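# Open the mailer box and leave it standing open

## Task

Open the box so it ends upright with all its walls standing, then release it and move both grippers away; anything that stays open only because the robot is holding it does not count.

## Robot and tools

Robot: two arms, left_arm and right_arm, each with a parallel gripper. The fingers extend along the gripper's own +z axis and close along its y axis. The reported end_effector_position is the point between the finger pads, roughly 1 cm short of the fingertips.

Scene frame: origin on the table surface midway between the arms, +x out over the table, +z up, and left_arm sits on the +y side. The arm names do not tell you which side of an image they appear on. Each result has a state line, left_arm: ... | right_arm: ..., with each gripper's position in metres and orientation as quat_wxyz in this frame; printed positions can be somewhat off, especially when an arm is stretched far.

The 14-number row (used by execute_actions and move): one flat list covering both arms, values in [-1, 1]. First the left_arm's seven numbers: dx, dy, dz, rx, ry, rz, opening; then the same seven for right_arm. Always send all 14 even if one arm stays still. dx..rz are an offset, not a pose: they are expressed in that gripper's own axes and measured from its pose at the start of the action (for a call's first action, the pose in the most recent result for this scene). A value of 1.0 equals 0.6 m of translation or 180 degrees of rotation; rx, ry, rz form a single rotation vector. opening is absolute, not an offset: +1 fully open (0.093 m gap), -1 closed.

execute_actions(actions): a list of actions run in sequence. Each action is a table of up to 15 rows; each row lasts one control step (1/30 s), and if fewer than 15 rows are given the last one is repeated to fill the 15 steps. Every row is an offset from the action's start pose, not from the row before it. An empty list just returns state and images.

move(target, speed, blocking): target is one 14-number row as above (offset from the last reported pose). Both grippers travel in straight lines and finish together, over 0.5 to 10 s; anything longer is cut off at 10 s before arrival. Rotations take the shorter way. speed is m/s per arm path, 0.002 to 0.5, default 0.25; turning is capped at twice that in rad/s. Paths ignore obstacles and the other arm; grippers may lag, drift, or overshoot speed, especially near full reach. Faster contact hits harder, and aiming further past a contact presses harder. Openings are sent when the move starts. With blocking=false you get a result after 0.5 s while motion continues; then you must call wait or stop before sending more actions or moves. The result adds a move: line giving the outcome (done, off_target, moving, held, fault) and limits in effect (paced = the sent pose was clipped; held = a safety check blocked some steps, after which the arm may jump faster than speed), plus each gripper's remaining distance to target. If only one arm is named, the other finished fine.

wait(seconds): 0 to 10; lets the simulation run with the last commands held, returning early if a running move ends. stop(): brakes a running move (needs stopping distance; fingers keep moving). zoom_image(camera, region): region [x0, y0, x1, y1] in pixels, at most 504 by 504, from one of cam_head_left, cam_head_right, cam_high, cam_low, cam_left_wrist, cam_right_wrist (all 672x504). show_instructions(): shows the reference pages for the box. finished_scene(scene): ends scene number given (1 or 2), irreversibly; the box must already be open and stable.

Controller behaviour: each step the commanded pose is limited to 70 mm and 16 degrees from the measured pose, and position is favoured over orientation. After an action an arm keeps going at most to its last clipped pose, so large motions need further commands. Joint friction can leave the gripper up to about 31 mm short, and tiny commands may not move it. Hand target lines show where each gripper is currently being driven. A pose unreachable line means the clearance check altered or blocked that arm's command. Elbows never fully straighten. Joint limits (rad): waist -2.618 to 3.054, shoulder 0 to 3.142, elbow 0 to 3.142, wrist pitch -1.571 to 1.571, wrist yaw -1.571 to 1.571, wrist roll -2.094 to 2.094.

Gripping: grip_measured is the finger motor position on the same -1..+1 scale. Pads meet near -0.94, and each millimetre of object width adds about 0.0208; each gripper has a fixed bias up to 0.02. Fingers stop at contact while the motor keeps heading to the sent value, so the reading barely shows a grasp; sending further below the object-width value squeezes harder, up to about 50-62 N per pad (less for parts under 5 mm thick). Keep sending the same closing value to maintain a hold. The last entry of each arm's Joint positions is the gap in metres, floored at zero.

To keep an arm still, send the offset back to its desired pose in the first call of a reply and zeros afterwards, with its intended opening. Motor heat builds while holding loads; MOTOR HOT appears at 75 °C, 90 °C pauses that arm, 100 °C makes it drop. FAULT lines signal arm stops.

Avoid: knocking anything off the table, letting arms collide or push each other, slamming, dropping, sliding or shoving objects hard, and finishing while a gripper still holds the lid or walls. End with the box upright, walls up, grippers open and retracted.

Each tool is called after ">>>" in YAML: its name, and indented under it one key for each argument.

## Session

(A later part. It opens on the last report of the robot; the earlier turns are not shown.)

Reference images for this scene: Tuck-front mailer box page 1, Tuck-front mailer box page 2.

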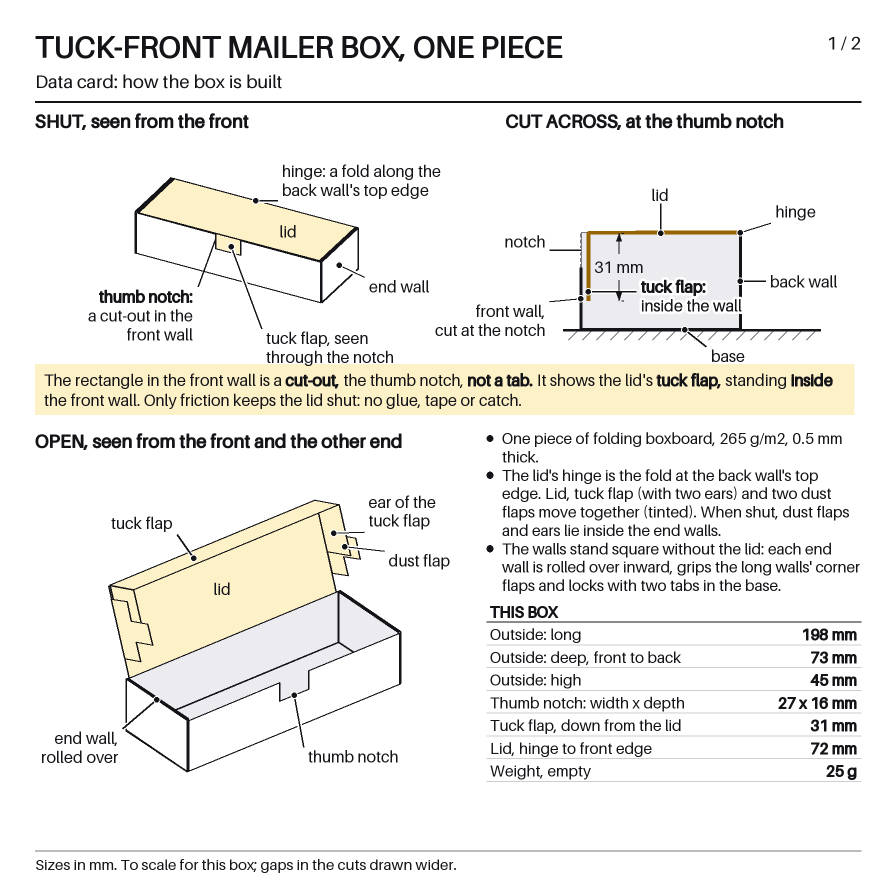

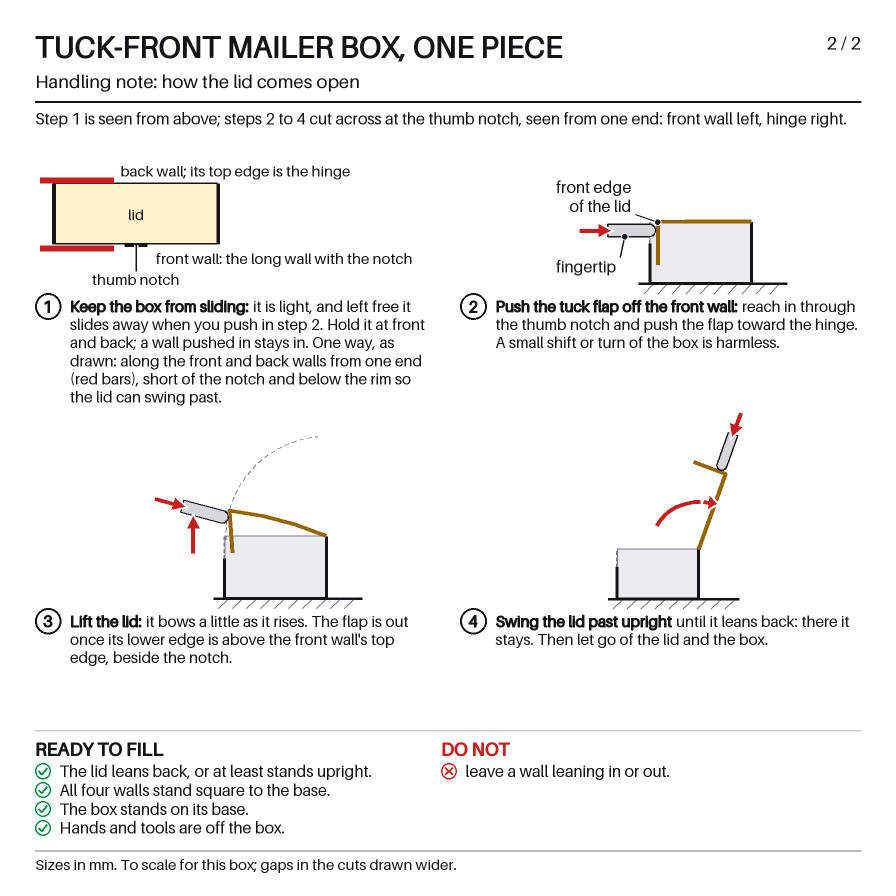

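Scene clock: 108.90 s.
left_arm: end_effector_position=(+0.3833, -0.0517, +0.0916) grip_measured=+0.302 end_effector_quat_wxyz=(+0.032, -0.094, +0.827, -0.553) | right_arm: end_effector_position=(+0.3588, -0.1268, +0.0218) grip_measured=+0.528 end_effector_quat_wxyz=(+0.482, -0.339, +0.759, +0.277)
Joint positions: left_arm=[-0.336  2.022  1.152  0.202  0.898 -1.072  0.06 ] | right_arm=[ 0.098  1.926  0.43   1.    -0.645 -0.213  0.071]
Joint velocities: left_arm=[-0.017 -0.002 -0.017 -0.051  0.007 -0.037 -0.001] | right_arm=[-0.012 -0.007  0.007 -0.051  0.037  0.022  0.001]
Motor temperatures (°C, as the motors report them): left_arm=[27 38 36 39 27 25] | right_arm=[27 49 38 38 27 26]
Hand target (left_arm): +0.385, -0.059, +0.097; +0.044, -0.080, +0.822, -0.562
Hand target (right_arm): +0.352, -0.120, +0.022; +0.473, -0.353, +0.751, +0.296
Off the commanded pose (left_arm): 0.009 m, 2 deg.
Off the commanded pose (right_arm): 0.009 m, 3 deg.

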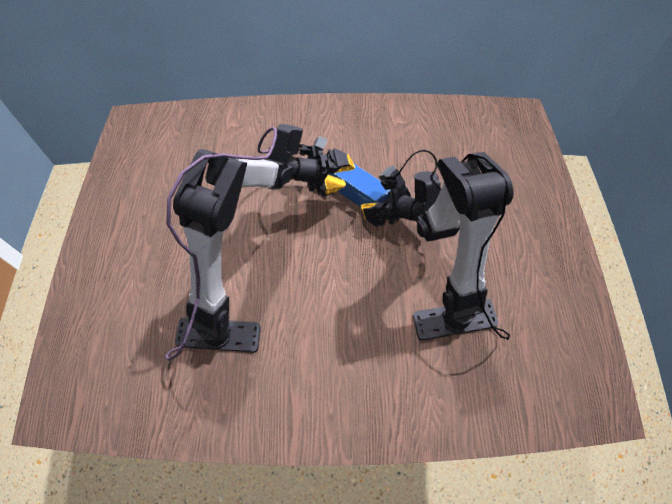

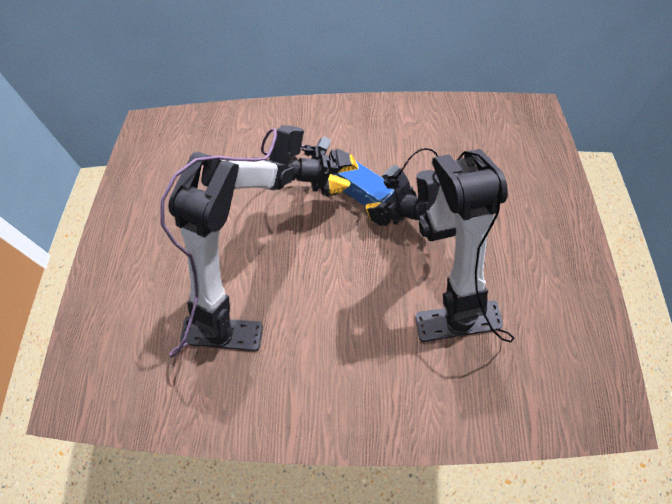

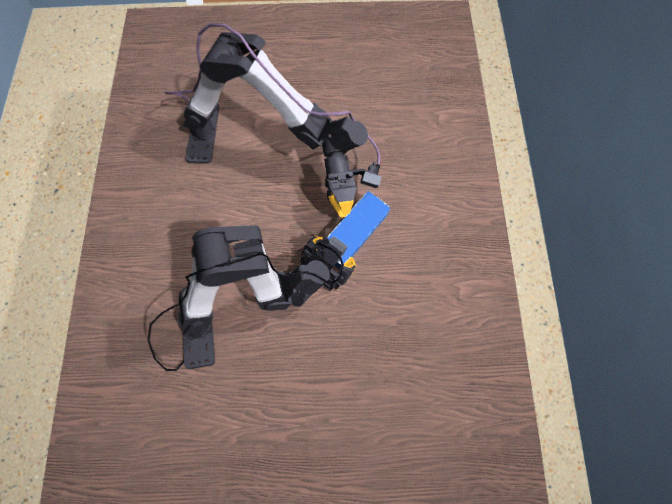

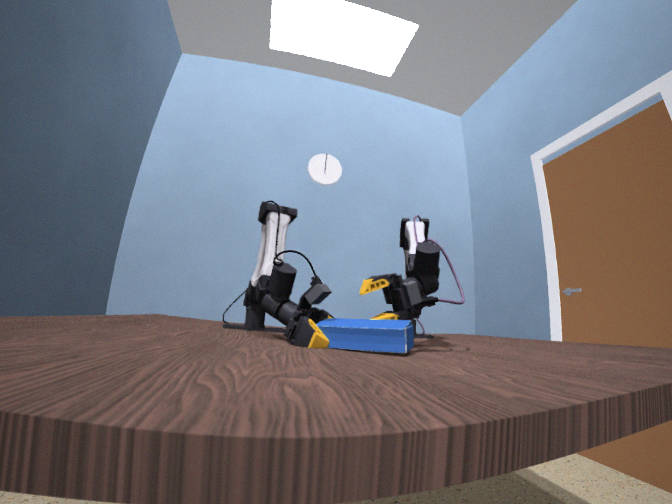

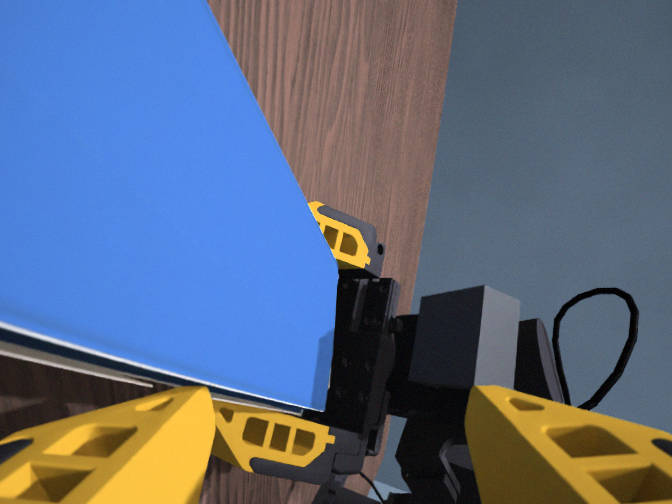

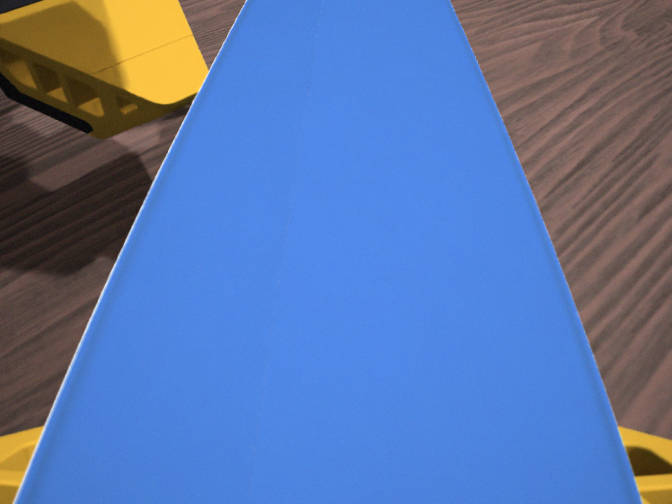

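>>> execute_actions:
  actions:
    - [[0,-0.015,0.008,0.01,0,0.012,0.22,0,0.015,0,-0.018,0,-0.012,0.52]]
    - [[0,-0.015,0.008,0.01,0,0.012,0.14,0,0.015,0,-0.018,0,-0.012,0.52]]
    - [[0,-0.015,0.008,0.01,0,0.012,0.06,0,0.015,0,-0.018,0,-0.012,0.52]]
    - [[0,-0.015,0.008,0.01,0,0.012,-0.02,0,0.015,0,-0.018,0,0,0.52]]
    - [[0,-0.015,0.008,0.01,0,0.012,-0.1,0,0.015,0,-0.018,0,0,0.52]]

Scene clock: 113.57 s.
left_arm: end_effector_position=(+0.3987, -0.0593, +0.1212) grip_measured=-0.098 end_effector_quat_wxyz=(+0.097, -0.045, +0.799, -0.592) | right_arm: end_effector_position=(+0.3348, -0.1146, +0.0202) grip_measured=+0.528 end_effector_quat_wxyz=(+0.466, -0.409, +0.719, +0.315)
Joint positions: left_arm=[-0.336  2.022  1.152  0.394  0.911 -1.078  0.04 ] | right_arm=[ 0.09   1.926  0.43   0.939 -0.803 -0.345  0.071]
Joint velocities: left_arm=[-0.007 -0.012  0.007 -0.037  0.022 -0.007 -0.   ] | right_arm=[-0.017 -0.002  0.022 -0.066 -0.037 -0.051  0.001]
Motor temperatures (°C, as the motors report them): left_arm=[27 39 36 39 27 25] | right_arm=[27 49 38 38 27 26]
Hand target (left_arm): +0.396, -0.065, +0.121; +0.092, -0.040, +0.798, -0.595
Hand target (right_arm): +0.332, -0.113, +0.020; +0.459, -0.412, +0.717, +0.324
Off the commanded pose (left_arm): 0.006 m, 1 deg.
Off the commanded pose (right_arm): 0.003 m, 1 deg.

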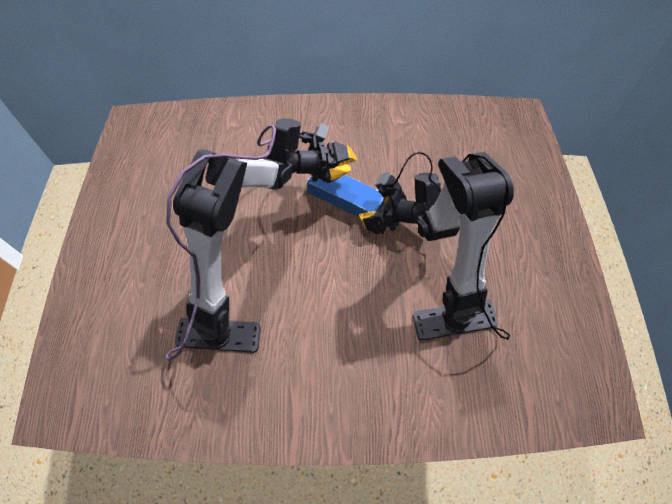

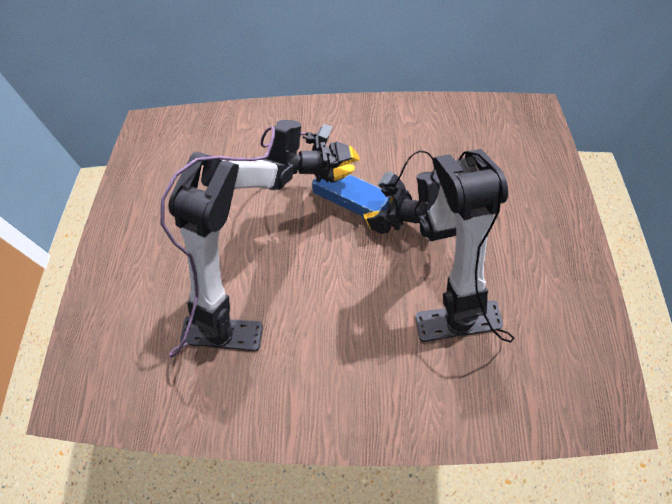

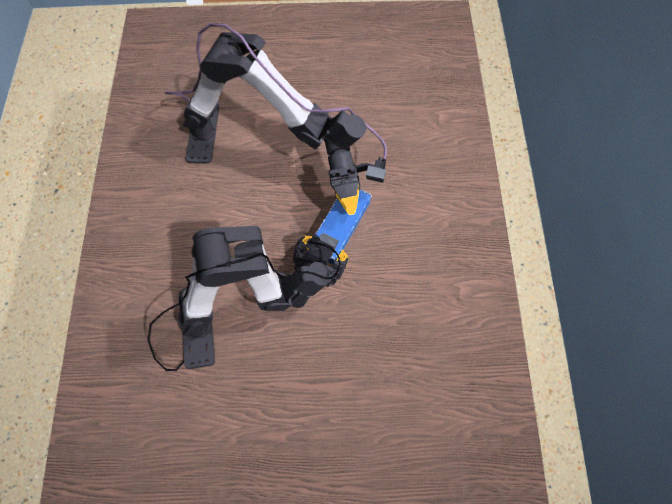

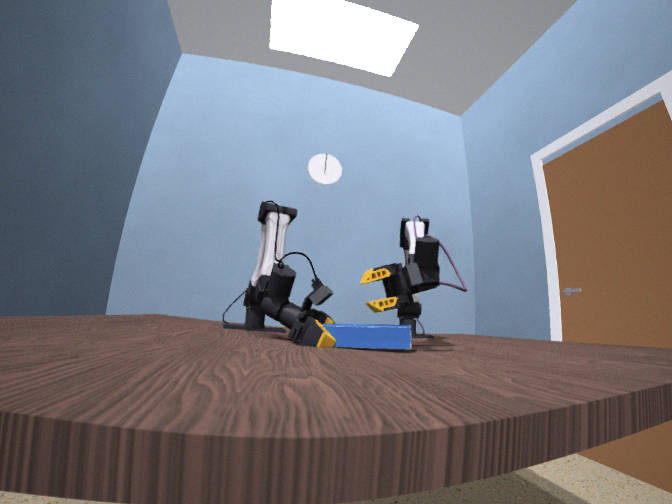

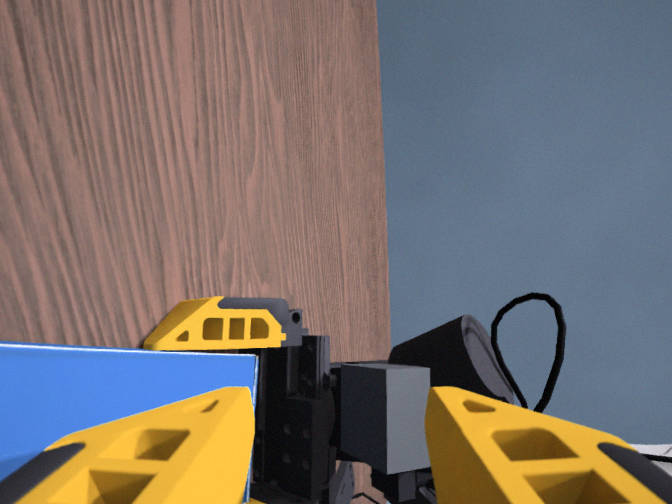

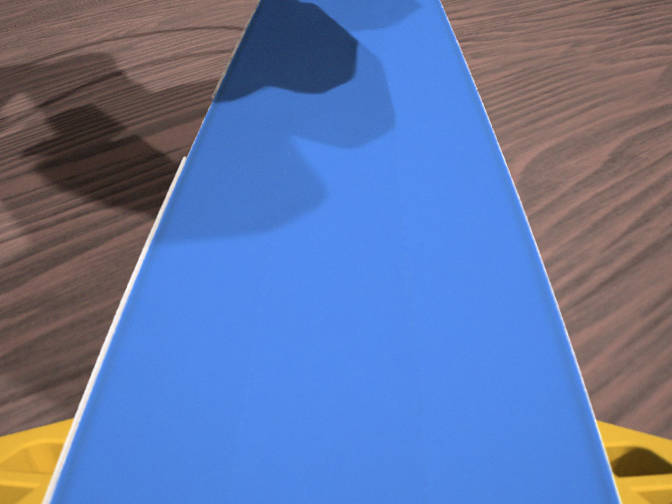

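>>> move:
  target: [0.02,0,-0.06,0,0,0,-0.1,-0.007,-0.05,0.013,0.085,0,0.035,0.52]
  speed: 0.05

>>> move:
  target: [0,0.06,0.01,-0.045,0,-0.03,0.98,0,0,0,0,0,0,0.52]
  speed: 0.05

Scene clock: 121.93 s.
left_arm: end_effector_position=(+0.3846, -0.0342, +0.1291) grip_measured=-0.098 end_effector_quat_wxyz=(+0.098, -0.042, +0.798, -0.593) | right_arm: end_effector_position=(+0.3711, -0.1220, +0.0245) grip_measured=+0.528 end_effector_quat_wxyz=(+0.504, -0.304, +0.772, +0.240)
Joint positions: left_arm=[-0.288  1.935  1.064  0.37   0.956 -1.039  0.04 ] | right_arm=[ 0.162  1.937  0.43   1.068 -0.48  -0.144  0.071]
Joint velocities: left_arm=[-0.002 -0.002 -0.007  0.037 -0.037  0.037 -0.001] | right_arm=[-0.017 -0.002 -0.007 -0.051 -0.007  0.066 -0.   ]
Motor temperatures (°C, as the motors report them): left_arm=[27 40 36 39 27 25] | right_arm=[27 49 38 38 27 26]
Hand target (left_arm): +0.380, -0.028, +0.129; +0.096, -0.045, +0.799, -0.592
Hand target (right_arm): +0.365, -0.121, +0.020; +0.500, -0.302, +0.774, +0.243
Off the commanded pose (left_arm): 0.008 m, 0 deg.
Off the commanded pose (right_arm): 0.008 m, 1 deg.
move: done

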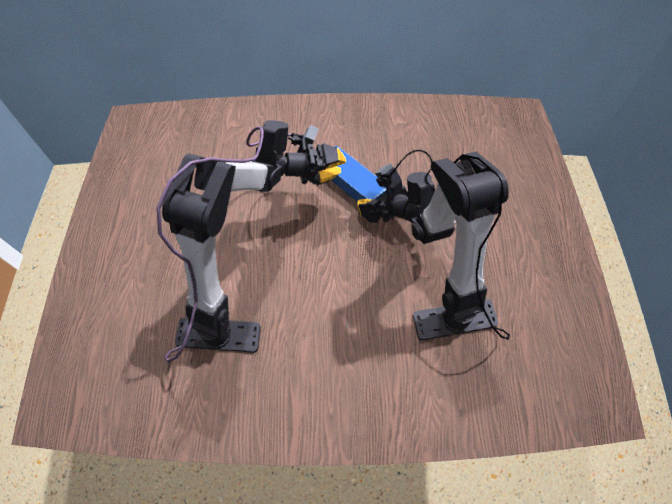

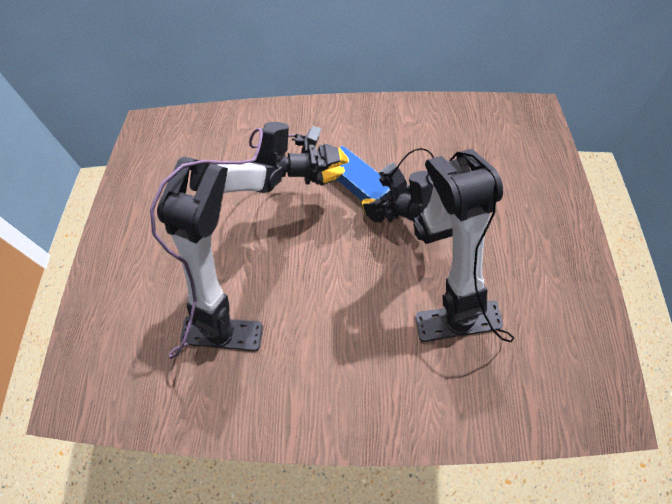

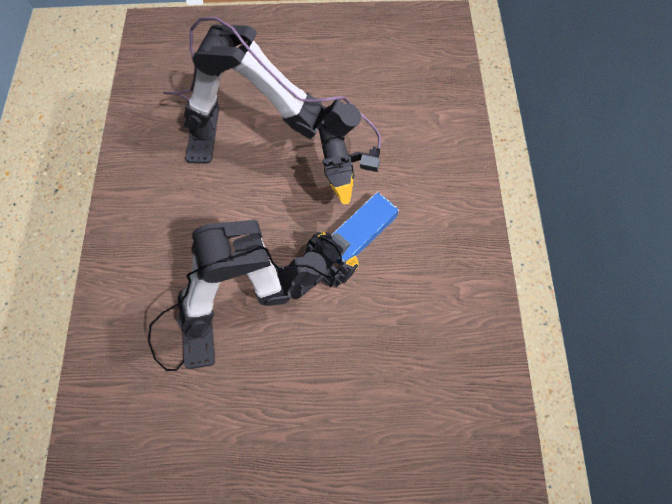

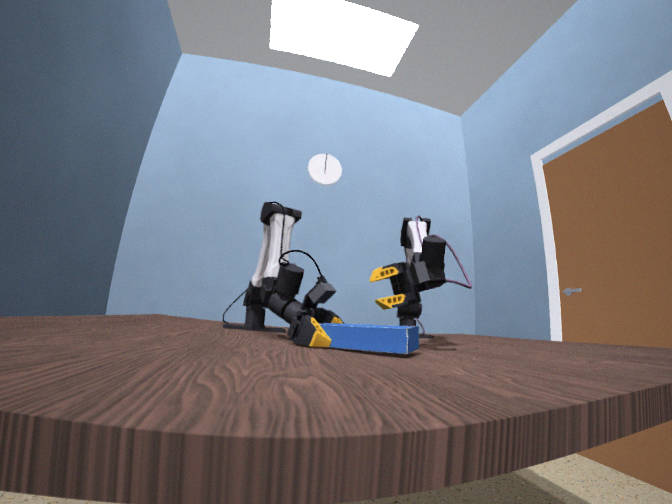

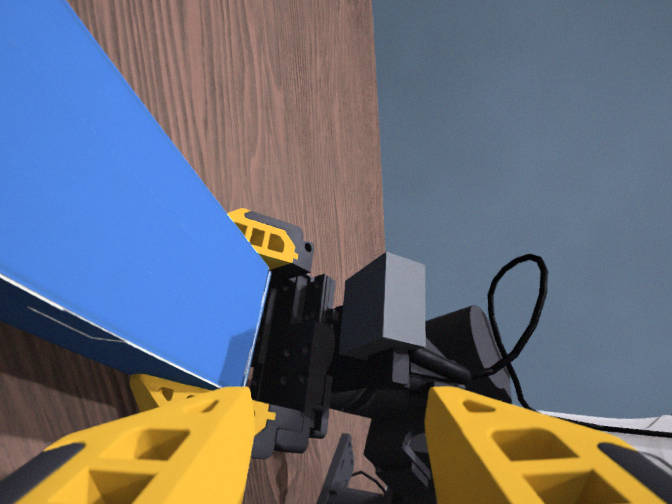

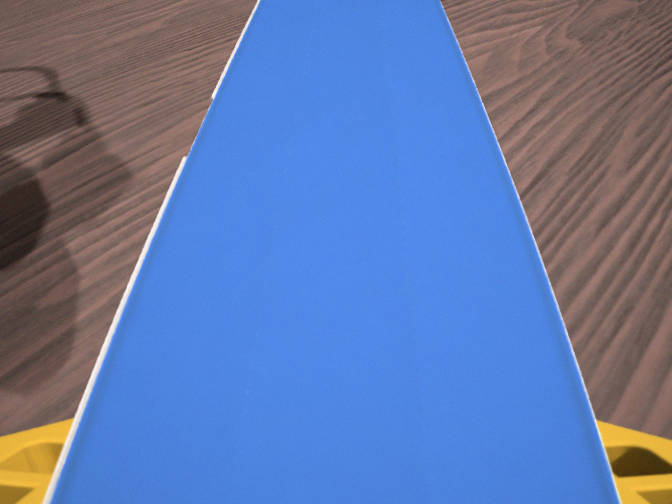

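Scene clock: 123.97 s.
left_arm: end_effector_position=(+0.3832, -0.0256, +0.0958) grip_measured=+0.978 end_effector_quat_wxyz=(+0.067, -0.089, +0.833, -0.542) | right_arm: end_effector_position=(+0.3709, -0.1221, +0.0241) grip_measured=+0.528 end_effector_quat_wxyz=(+0.503, -0.304, +0.772, +0.240)
Joint positions: left_arm=[-0.288  1.956  1.091  0.176  0.881 -0.989  0.092] | right_arm=[ 0.162  1.937  0.43   1.066 -0.48  -0.144  0.071]
Joint velocities: left_arm=[-0.012 -0.002  0.007 -0.051 -0.051 -0.022  0.001] | right_arm=[ 0.017  0.012 -0.007 -0.037  0.051 -0.022 -0.001]
Motor temperatures (°C, as the motors report them): left_arm=[27 40 36 39 27 25] | right_arm=[27 49 38 38 27 26]
Hand target (left_arm): +0.388, -0.029, +0.093; +0.067, -0.086, +0.835, -0.539
Hand target (right_arm): +0.371, -0.122, +0.024; +0.504, -0.304, +0.772, +0.240
Off the commanded pose (left_arm): 0.006 m, 0 deg.
Off the commanded pose (right_arm): 0.000 m, 0 deg.
move: done

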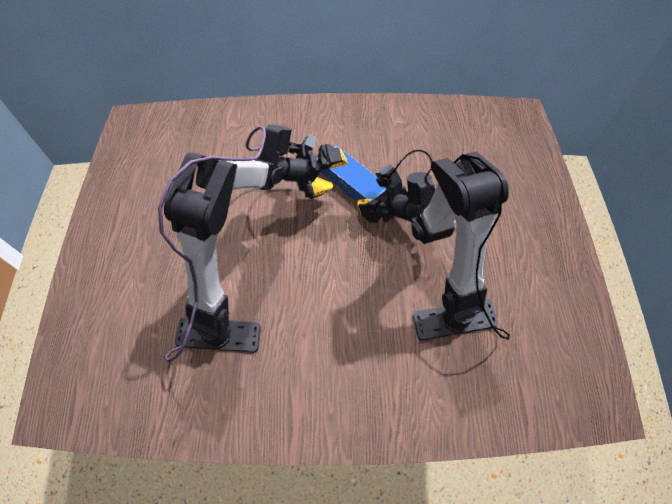

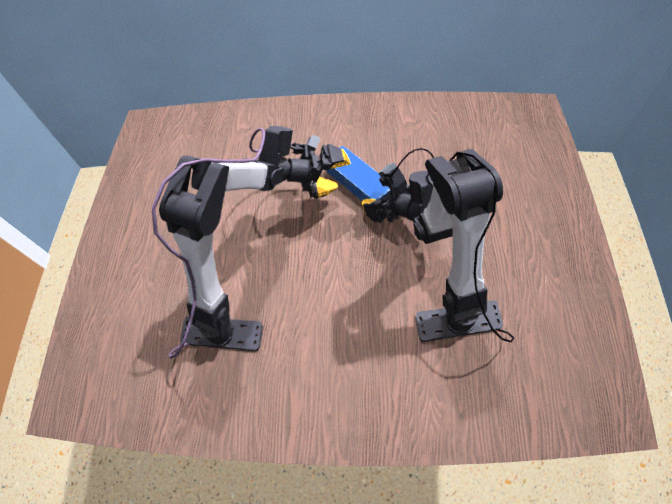

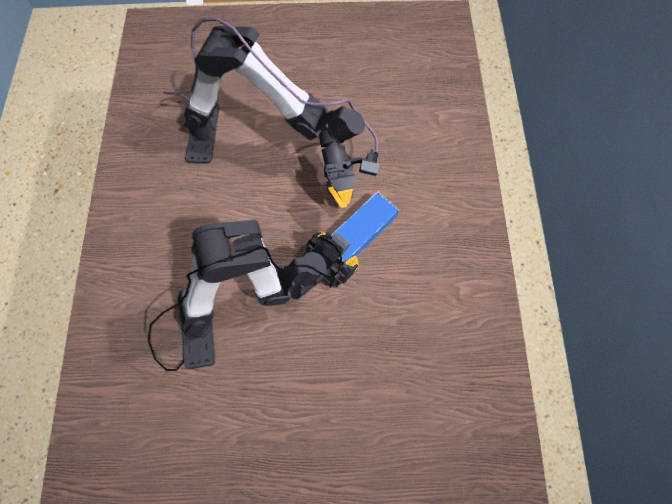

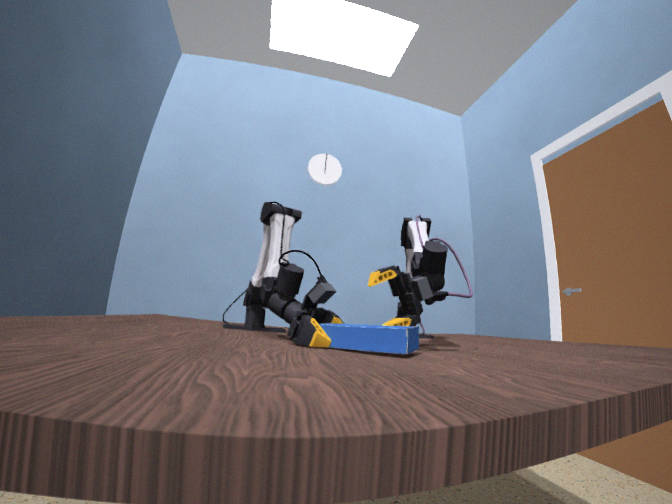

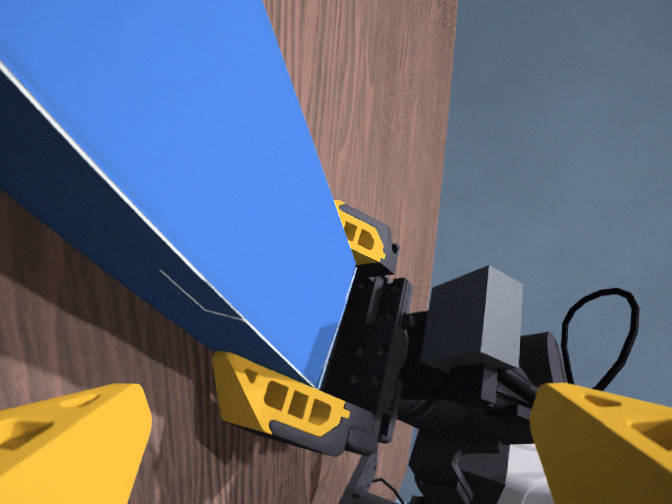

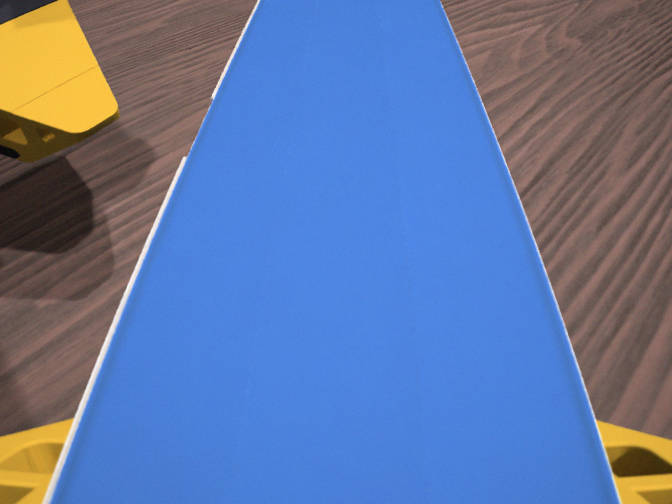

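>>> move:
  target: [-0.013,0,0.056,-0.006,0,0,0.98,0.01,0,0,0,0,-0.027,0.52]
  speed: 0.025

Scene clock: 128.13 s.
left_arm: end_effector_position=(+0.3928, -0.0471, +0.0834) grip_measured=+0.978 end_effector_quat_wxyz=(+0.064, -0.091, +0.839, -0.532) | right_arm: end_effector_position=(+0.3705, -0.1222, +0.0203) grip_measured=+0.528 end_effector_quat_wxyz=(+0.509, -0.333, +0.762, +0.222)
Joint positions: left_arm=[-0.334  2.03   1.161  0.186  0.833 -1.016  0.092] | right_arm=[ 0.162  1.953  0.43   1.077 -0.48  -0.219  0.071]
Joint velocities: left_arm=[ 0.007 -0.012 -0.017  0.022  0.007 -0.007  0.001] | right_arm=[-0.027 -0.012  0.002 -0.022  0.051 -0.007 -0.   ]
Motor temperatures (°C, as the motors report them): left_arm=[27 39 37 39 27 25] | right_arm=[27 49 38 39 27 26]
Hand target (left_arm): +0.398, -0.054, +0.083; +0.066, -0.089, +0.838, -0.534
Hand target (right_arm): +0.369, -0.124, +0.019; +0.512, -0.337, +0.759, +0.219
Off the commanded pose (left_arm): 0.009 m, 0 deg.
Off the commanded pose (right_arm): 0.003 m, 1 deg.
move: done

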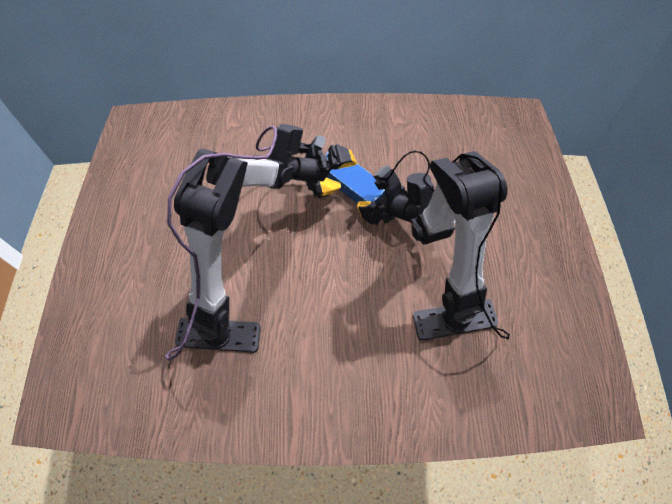

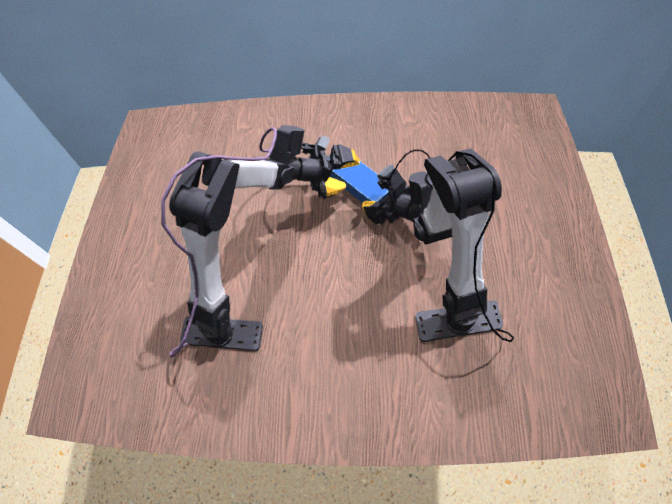

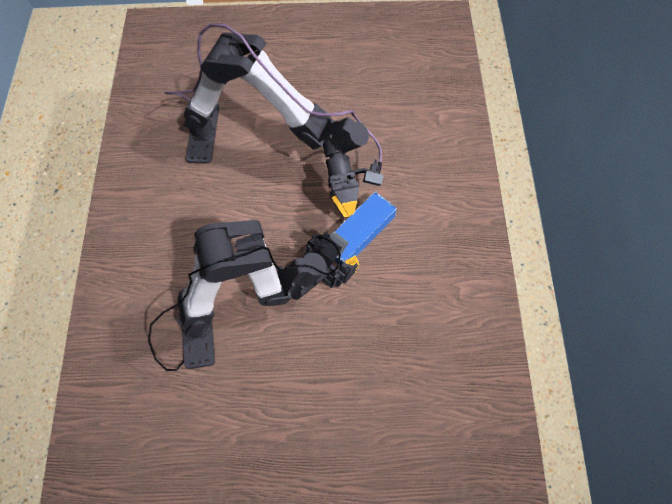

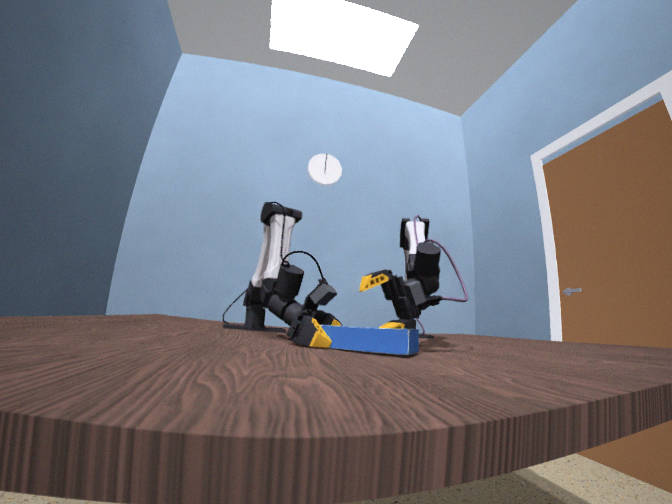

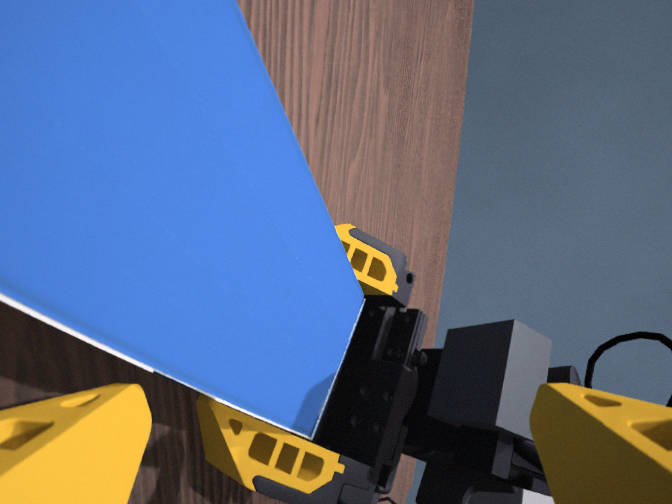

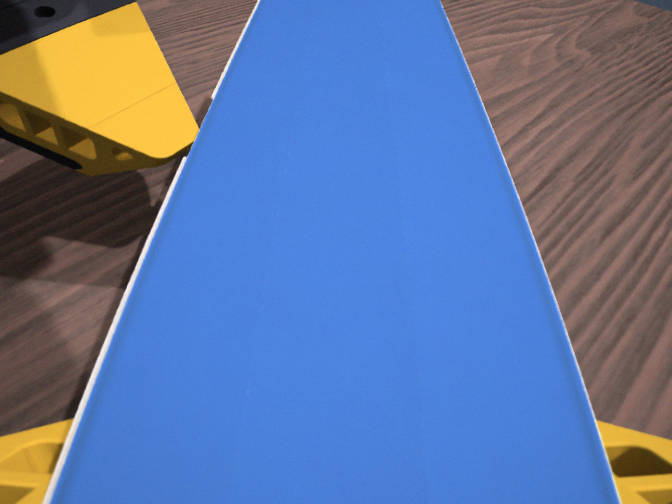

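>>> execute_actions:
  actions:
    - [[0,0,0,0,0,0,0.98,0,0.015,0,-0.025,0,0,0.52]]
    - [[0,0,0,0,0,0,0.98,0,0.015,0,-0.025,0,0,0.52]]
    - [[0,-0.012,0.008,0.008,0,0.012,0.91,0,0.018,0,-0.025,0.008,0,0.52]]
    - [[0,-0.012,0.008,0.008,0,0.012,0.84,0,0.018,0,-0.025,0.008,0,0.52]]
    - [[0,-0.012,0.008,0.008,0,0.012,0.77,0,0.018,0,-0.025,0.008,0,0.52]]
    - [[0,-0.012,0.008,0.008,0,0.012,0.7,0,0.018,0,-0.025,0.008,0,0.52]]
    - [[0,-0.012,0.008,0.008,0,0.012,0.63,0,0.018,0,-0.025,0.008,0,0.52]]
    - [[0,-0.012,0.008,0.008,0,0.012,0.56,0,0.018,0,-0.025,0.008,0,0.52]]

Scene clock: 136.33 s.
left_arm: end_effector_position=(+0.3780, -0.0527, +0.0867) grip_measured=+0.562 end_effector_quat_wxyz=(+0.026, -0.076, +0.832, -0.548) | right_arm: end_effector_position=(+0.3549, -0.1310, +0.0199) grip_measured=+0.528 end_effector_quat_wxyz=(+0.447, -0.360, +0.773, +0.271)
Joint positions: left_arm=[-0.339  2.03   1.161  0.16   0.915 -1.017  0.072] | right_arm=[ 0.083  1.845  0.469  0.763 -0.661 -0.298  0.071]
Joint velocities: left_arm=[ 0.007 -0.002 -0.007  0.066  0.066 -0.022  0.001] | right_arm=[-0.022  0.012  0.002  0.051 -0.022  0.051 -0.001]
Motor temperatures (°C, as the motors report them): left_arm=[27 40 37 39 27 25] | right_arm=[27 49 37 39 27 26]
Hand target (left_arm): +0.380, -0.059, +0.091; +0.040, -0.062, +0.828, -0.556
Hand target (right_arm): +0.347, -0.124, +0.020; +0.432, -0.376, +0.766, +0.292
Off the commanded pose (left_arm): 0.008 m, 2 deg.
Off the commanded pose (right_arm): 0.011 m, 4 deg.

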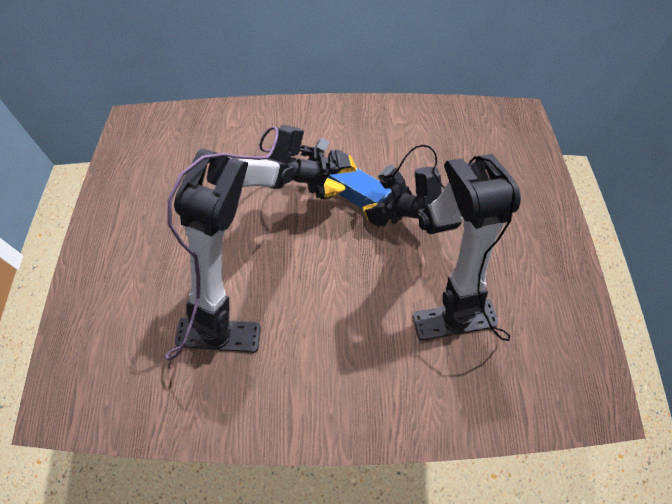

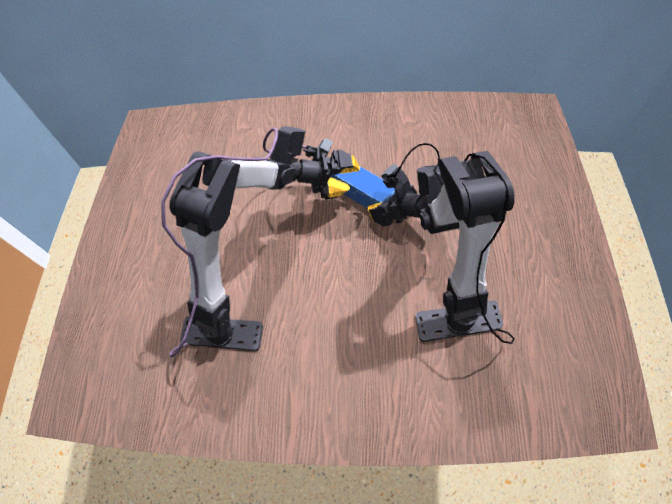

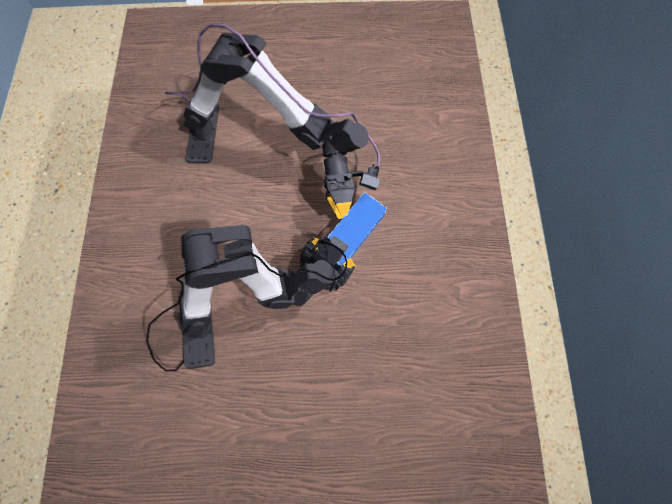

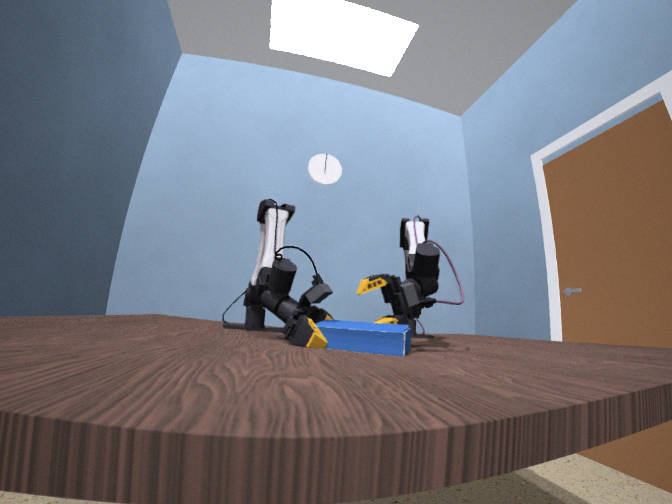

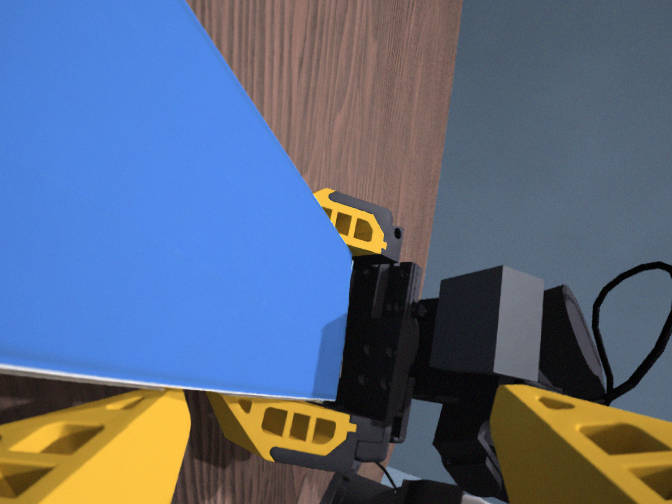

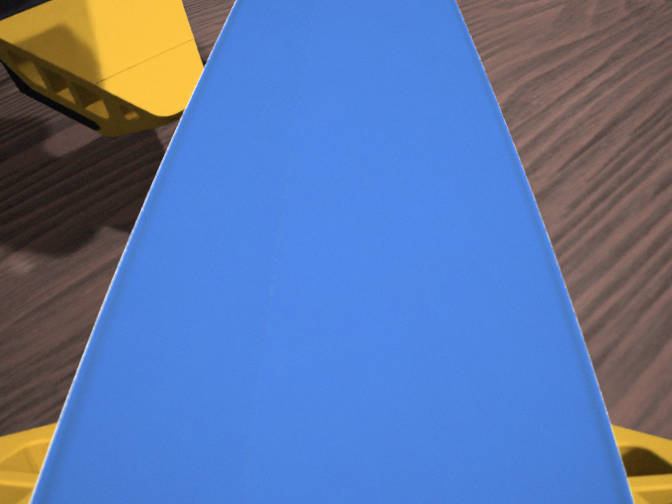

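>>> execute_actions:
  actions:
    - [[-0.01,-0.012,0.008,0.008,-0.008,0.012,0.49,0,0.018,0,-0.025,0,0,0.52]]
    - [[-0.01,-0.012,0.008,0.008,-0.008,0.012,0.42,0,0.018,0,-0.025,0,0,0.52]]
    - [[-0.01,-0.012,0.008,0.008,-0.008,0.012,0.35,0,0.018,0,-0.025,0,0,0.52]]
    - [[-0.01,-0.012,0.008,0.008,-0.008,0.012,0.28,0,0.018,0,-0.025,0,0,0.52]]

Scene clock: 140.37 s.
left_arm: end_effector_position=(+0.3780, -0.0575, +0.0922) grip_measured=+0.282 end_effector_quat_wxyz=(+0.018, -0.085, +0.825, -0.558) | right_arm: end_effector_position=(+0.3525, -0.1381, +0.0226) grip_measured=+0.528 end_effector_quat_wxyz=(+0.443, -0.354, +0.769, +0.296)
Joint positions: left_arm=[-0.345  2.03   1.161  0.194  0.926 -1.073  0.059] | right_arm=[ 0.037  1.845  0.469  0.748 -0.742 -0.299  0.071]
Joint velocities: left_arm=[-0.002 -0.012 -0.002 -0.081 -0.022 -0.037 -0.   ] | right_arm=[-0.012  0.002 -0.012 -0.051 -0.037  0.007  0.   ]
Motor temperatures (°C, as the motors report them): left_arm=[27 40 37 40 27 25] | right_arm=[27 49 37 38 27 26]
Hand target (left_arm): +0.385, -0.062, +0.096; +0.041, -0.075, +0.821, -0.564
Hand target (right_arm): +0.344, -0.130, +0.023; +0.431, -0.372, +0.758, +0.319
Off the commanded pose (left_arm): 0.009 m, 3 deg.
Off the commanded pose (right_arm): 0.011 m, 4 deg.

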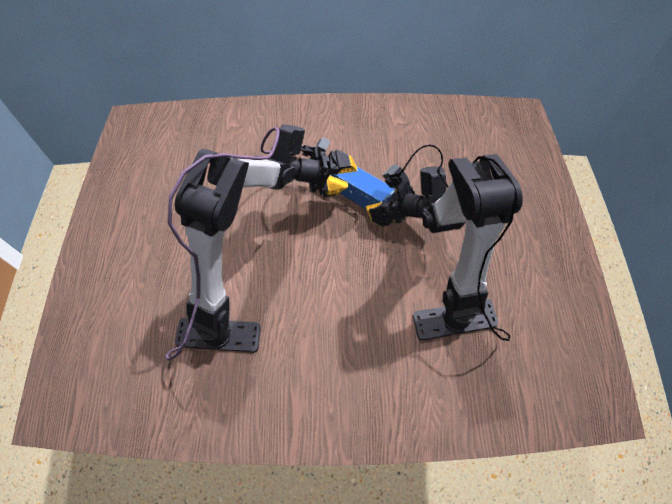

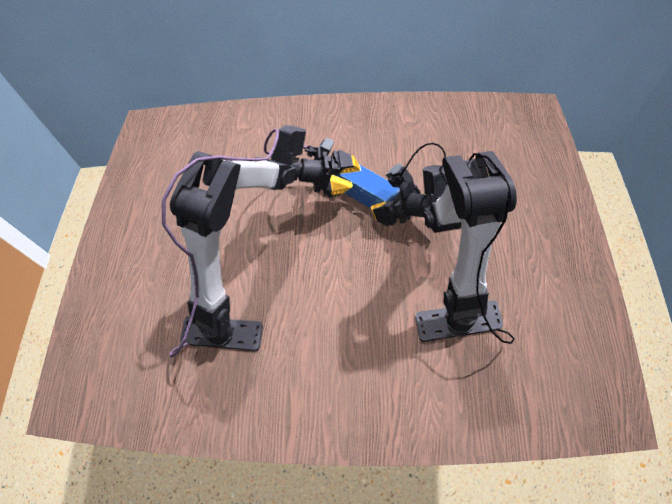

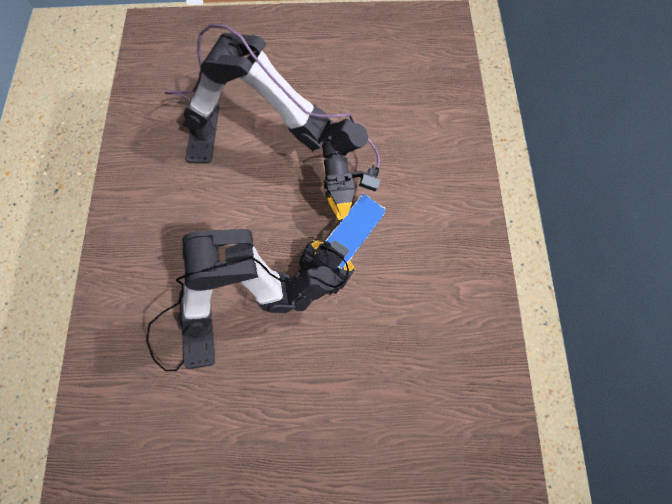

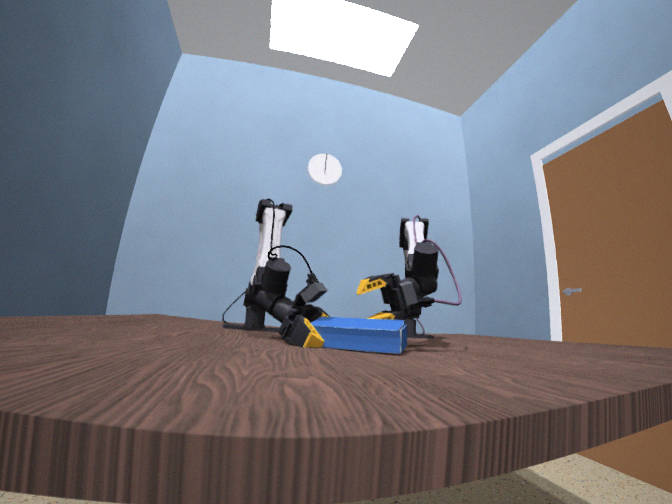

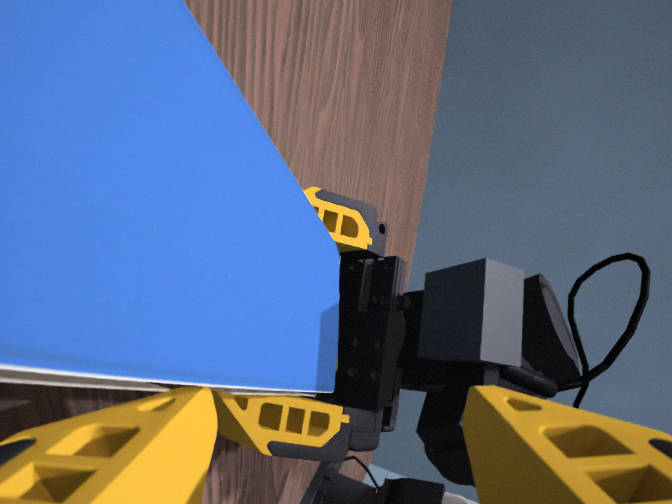

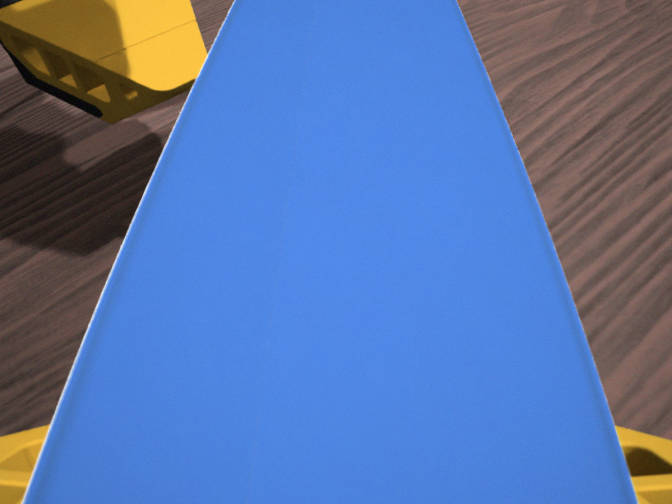

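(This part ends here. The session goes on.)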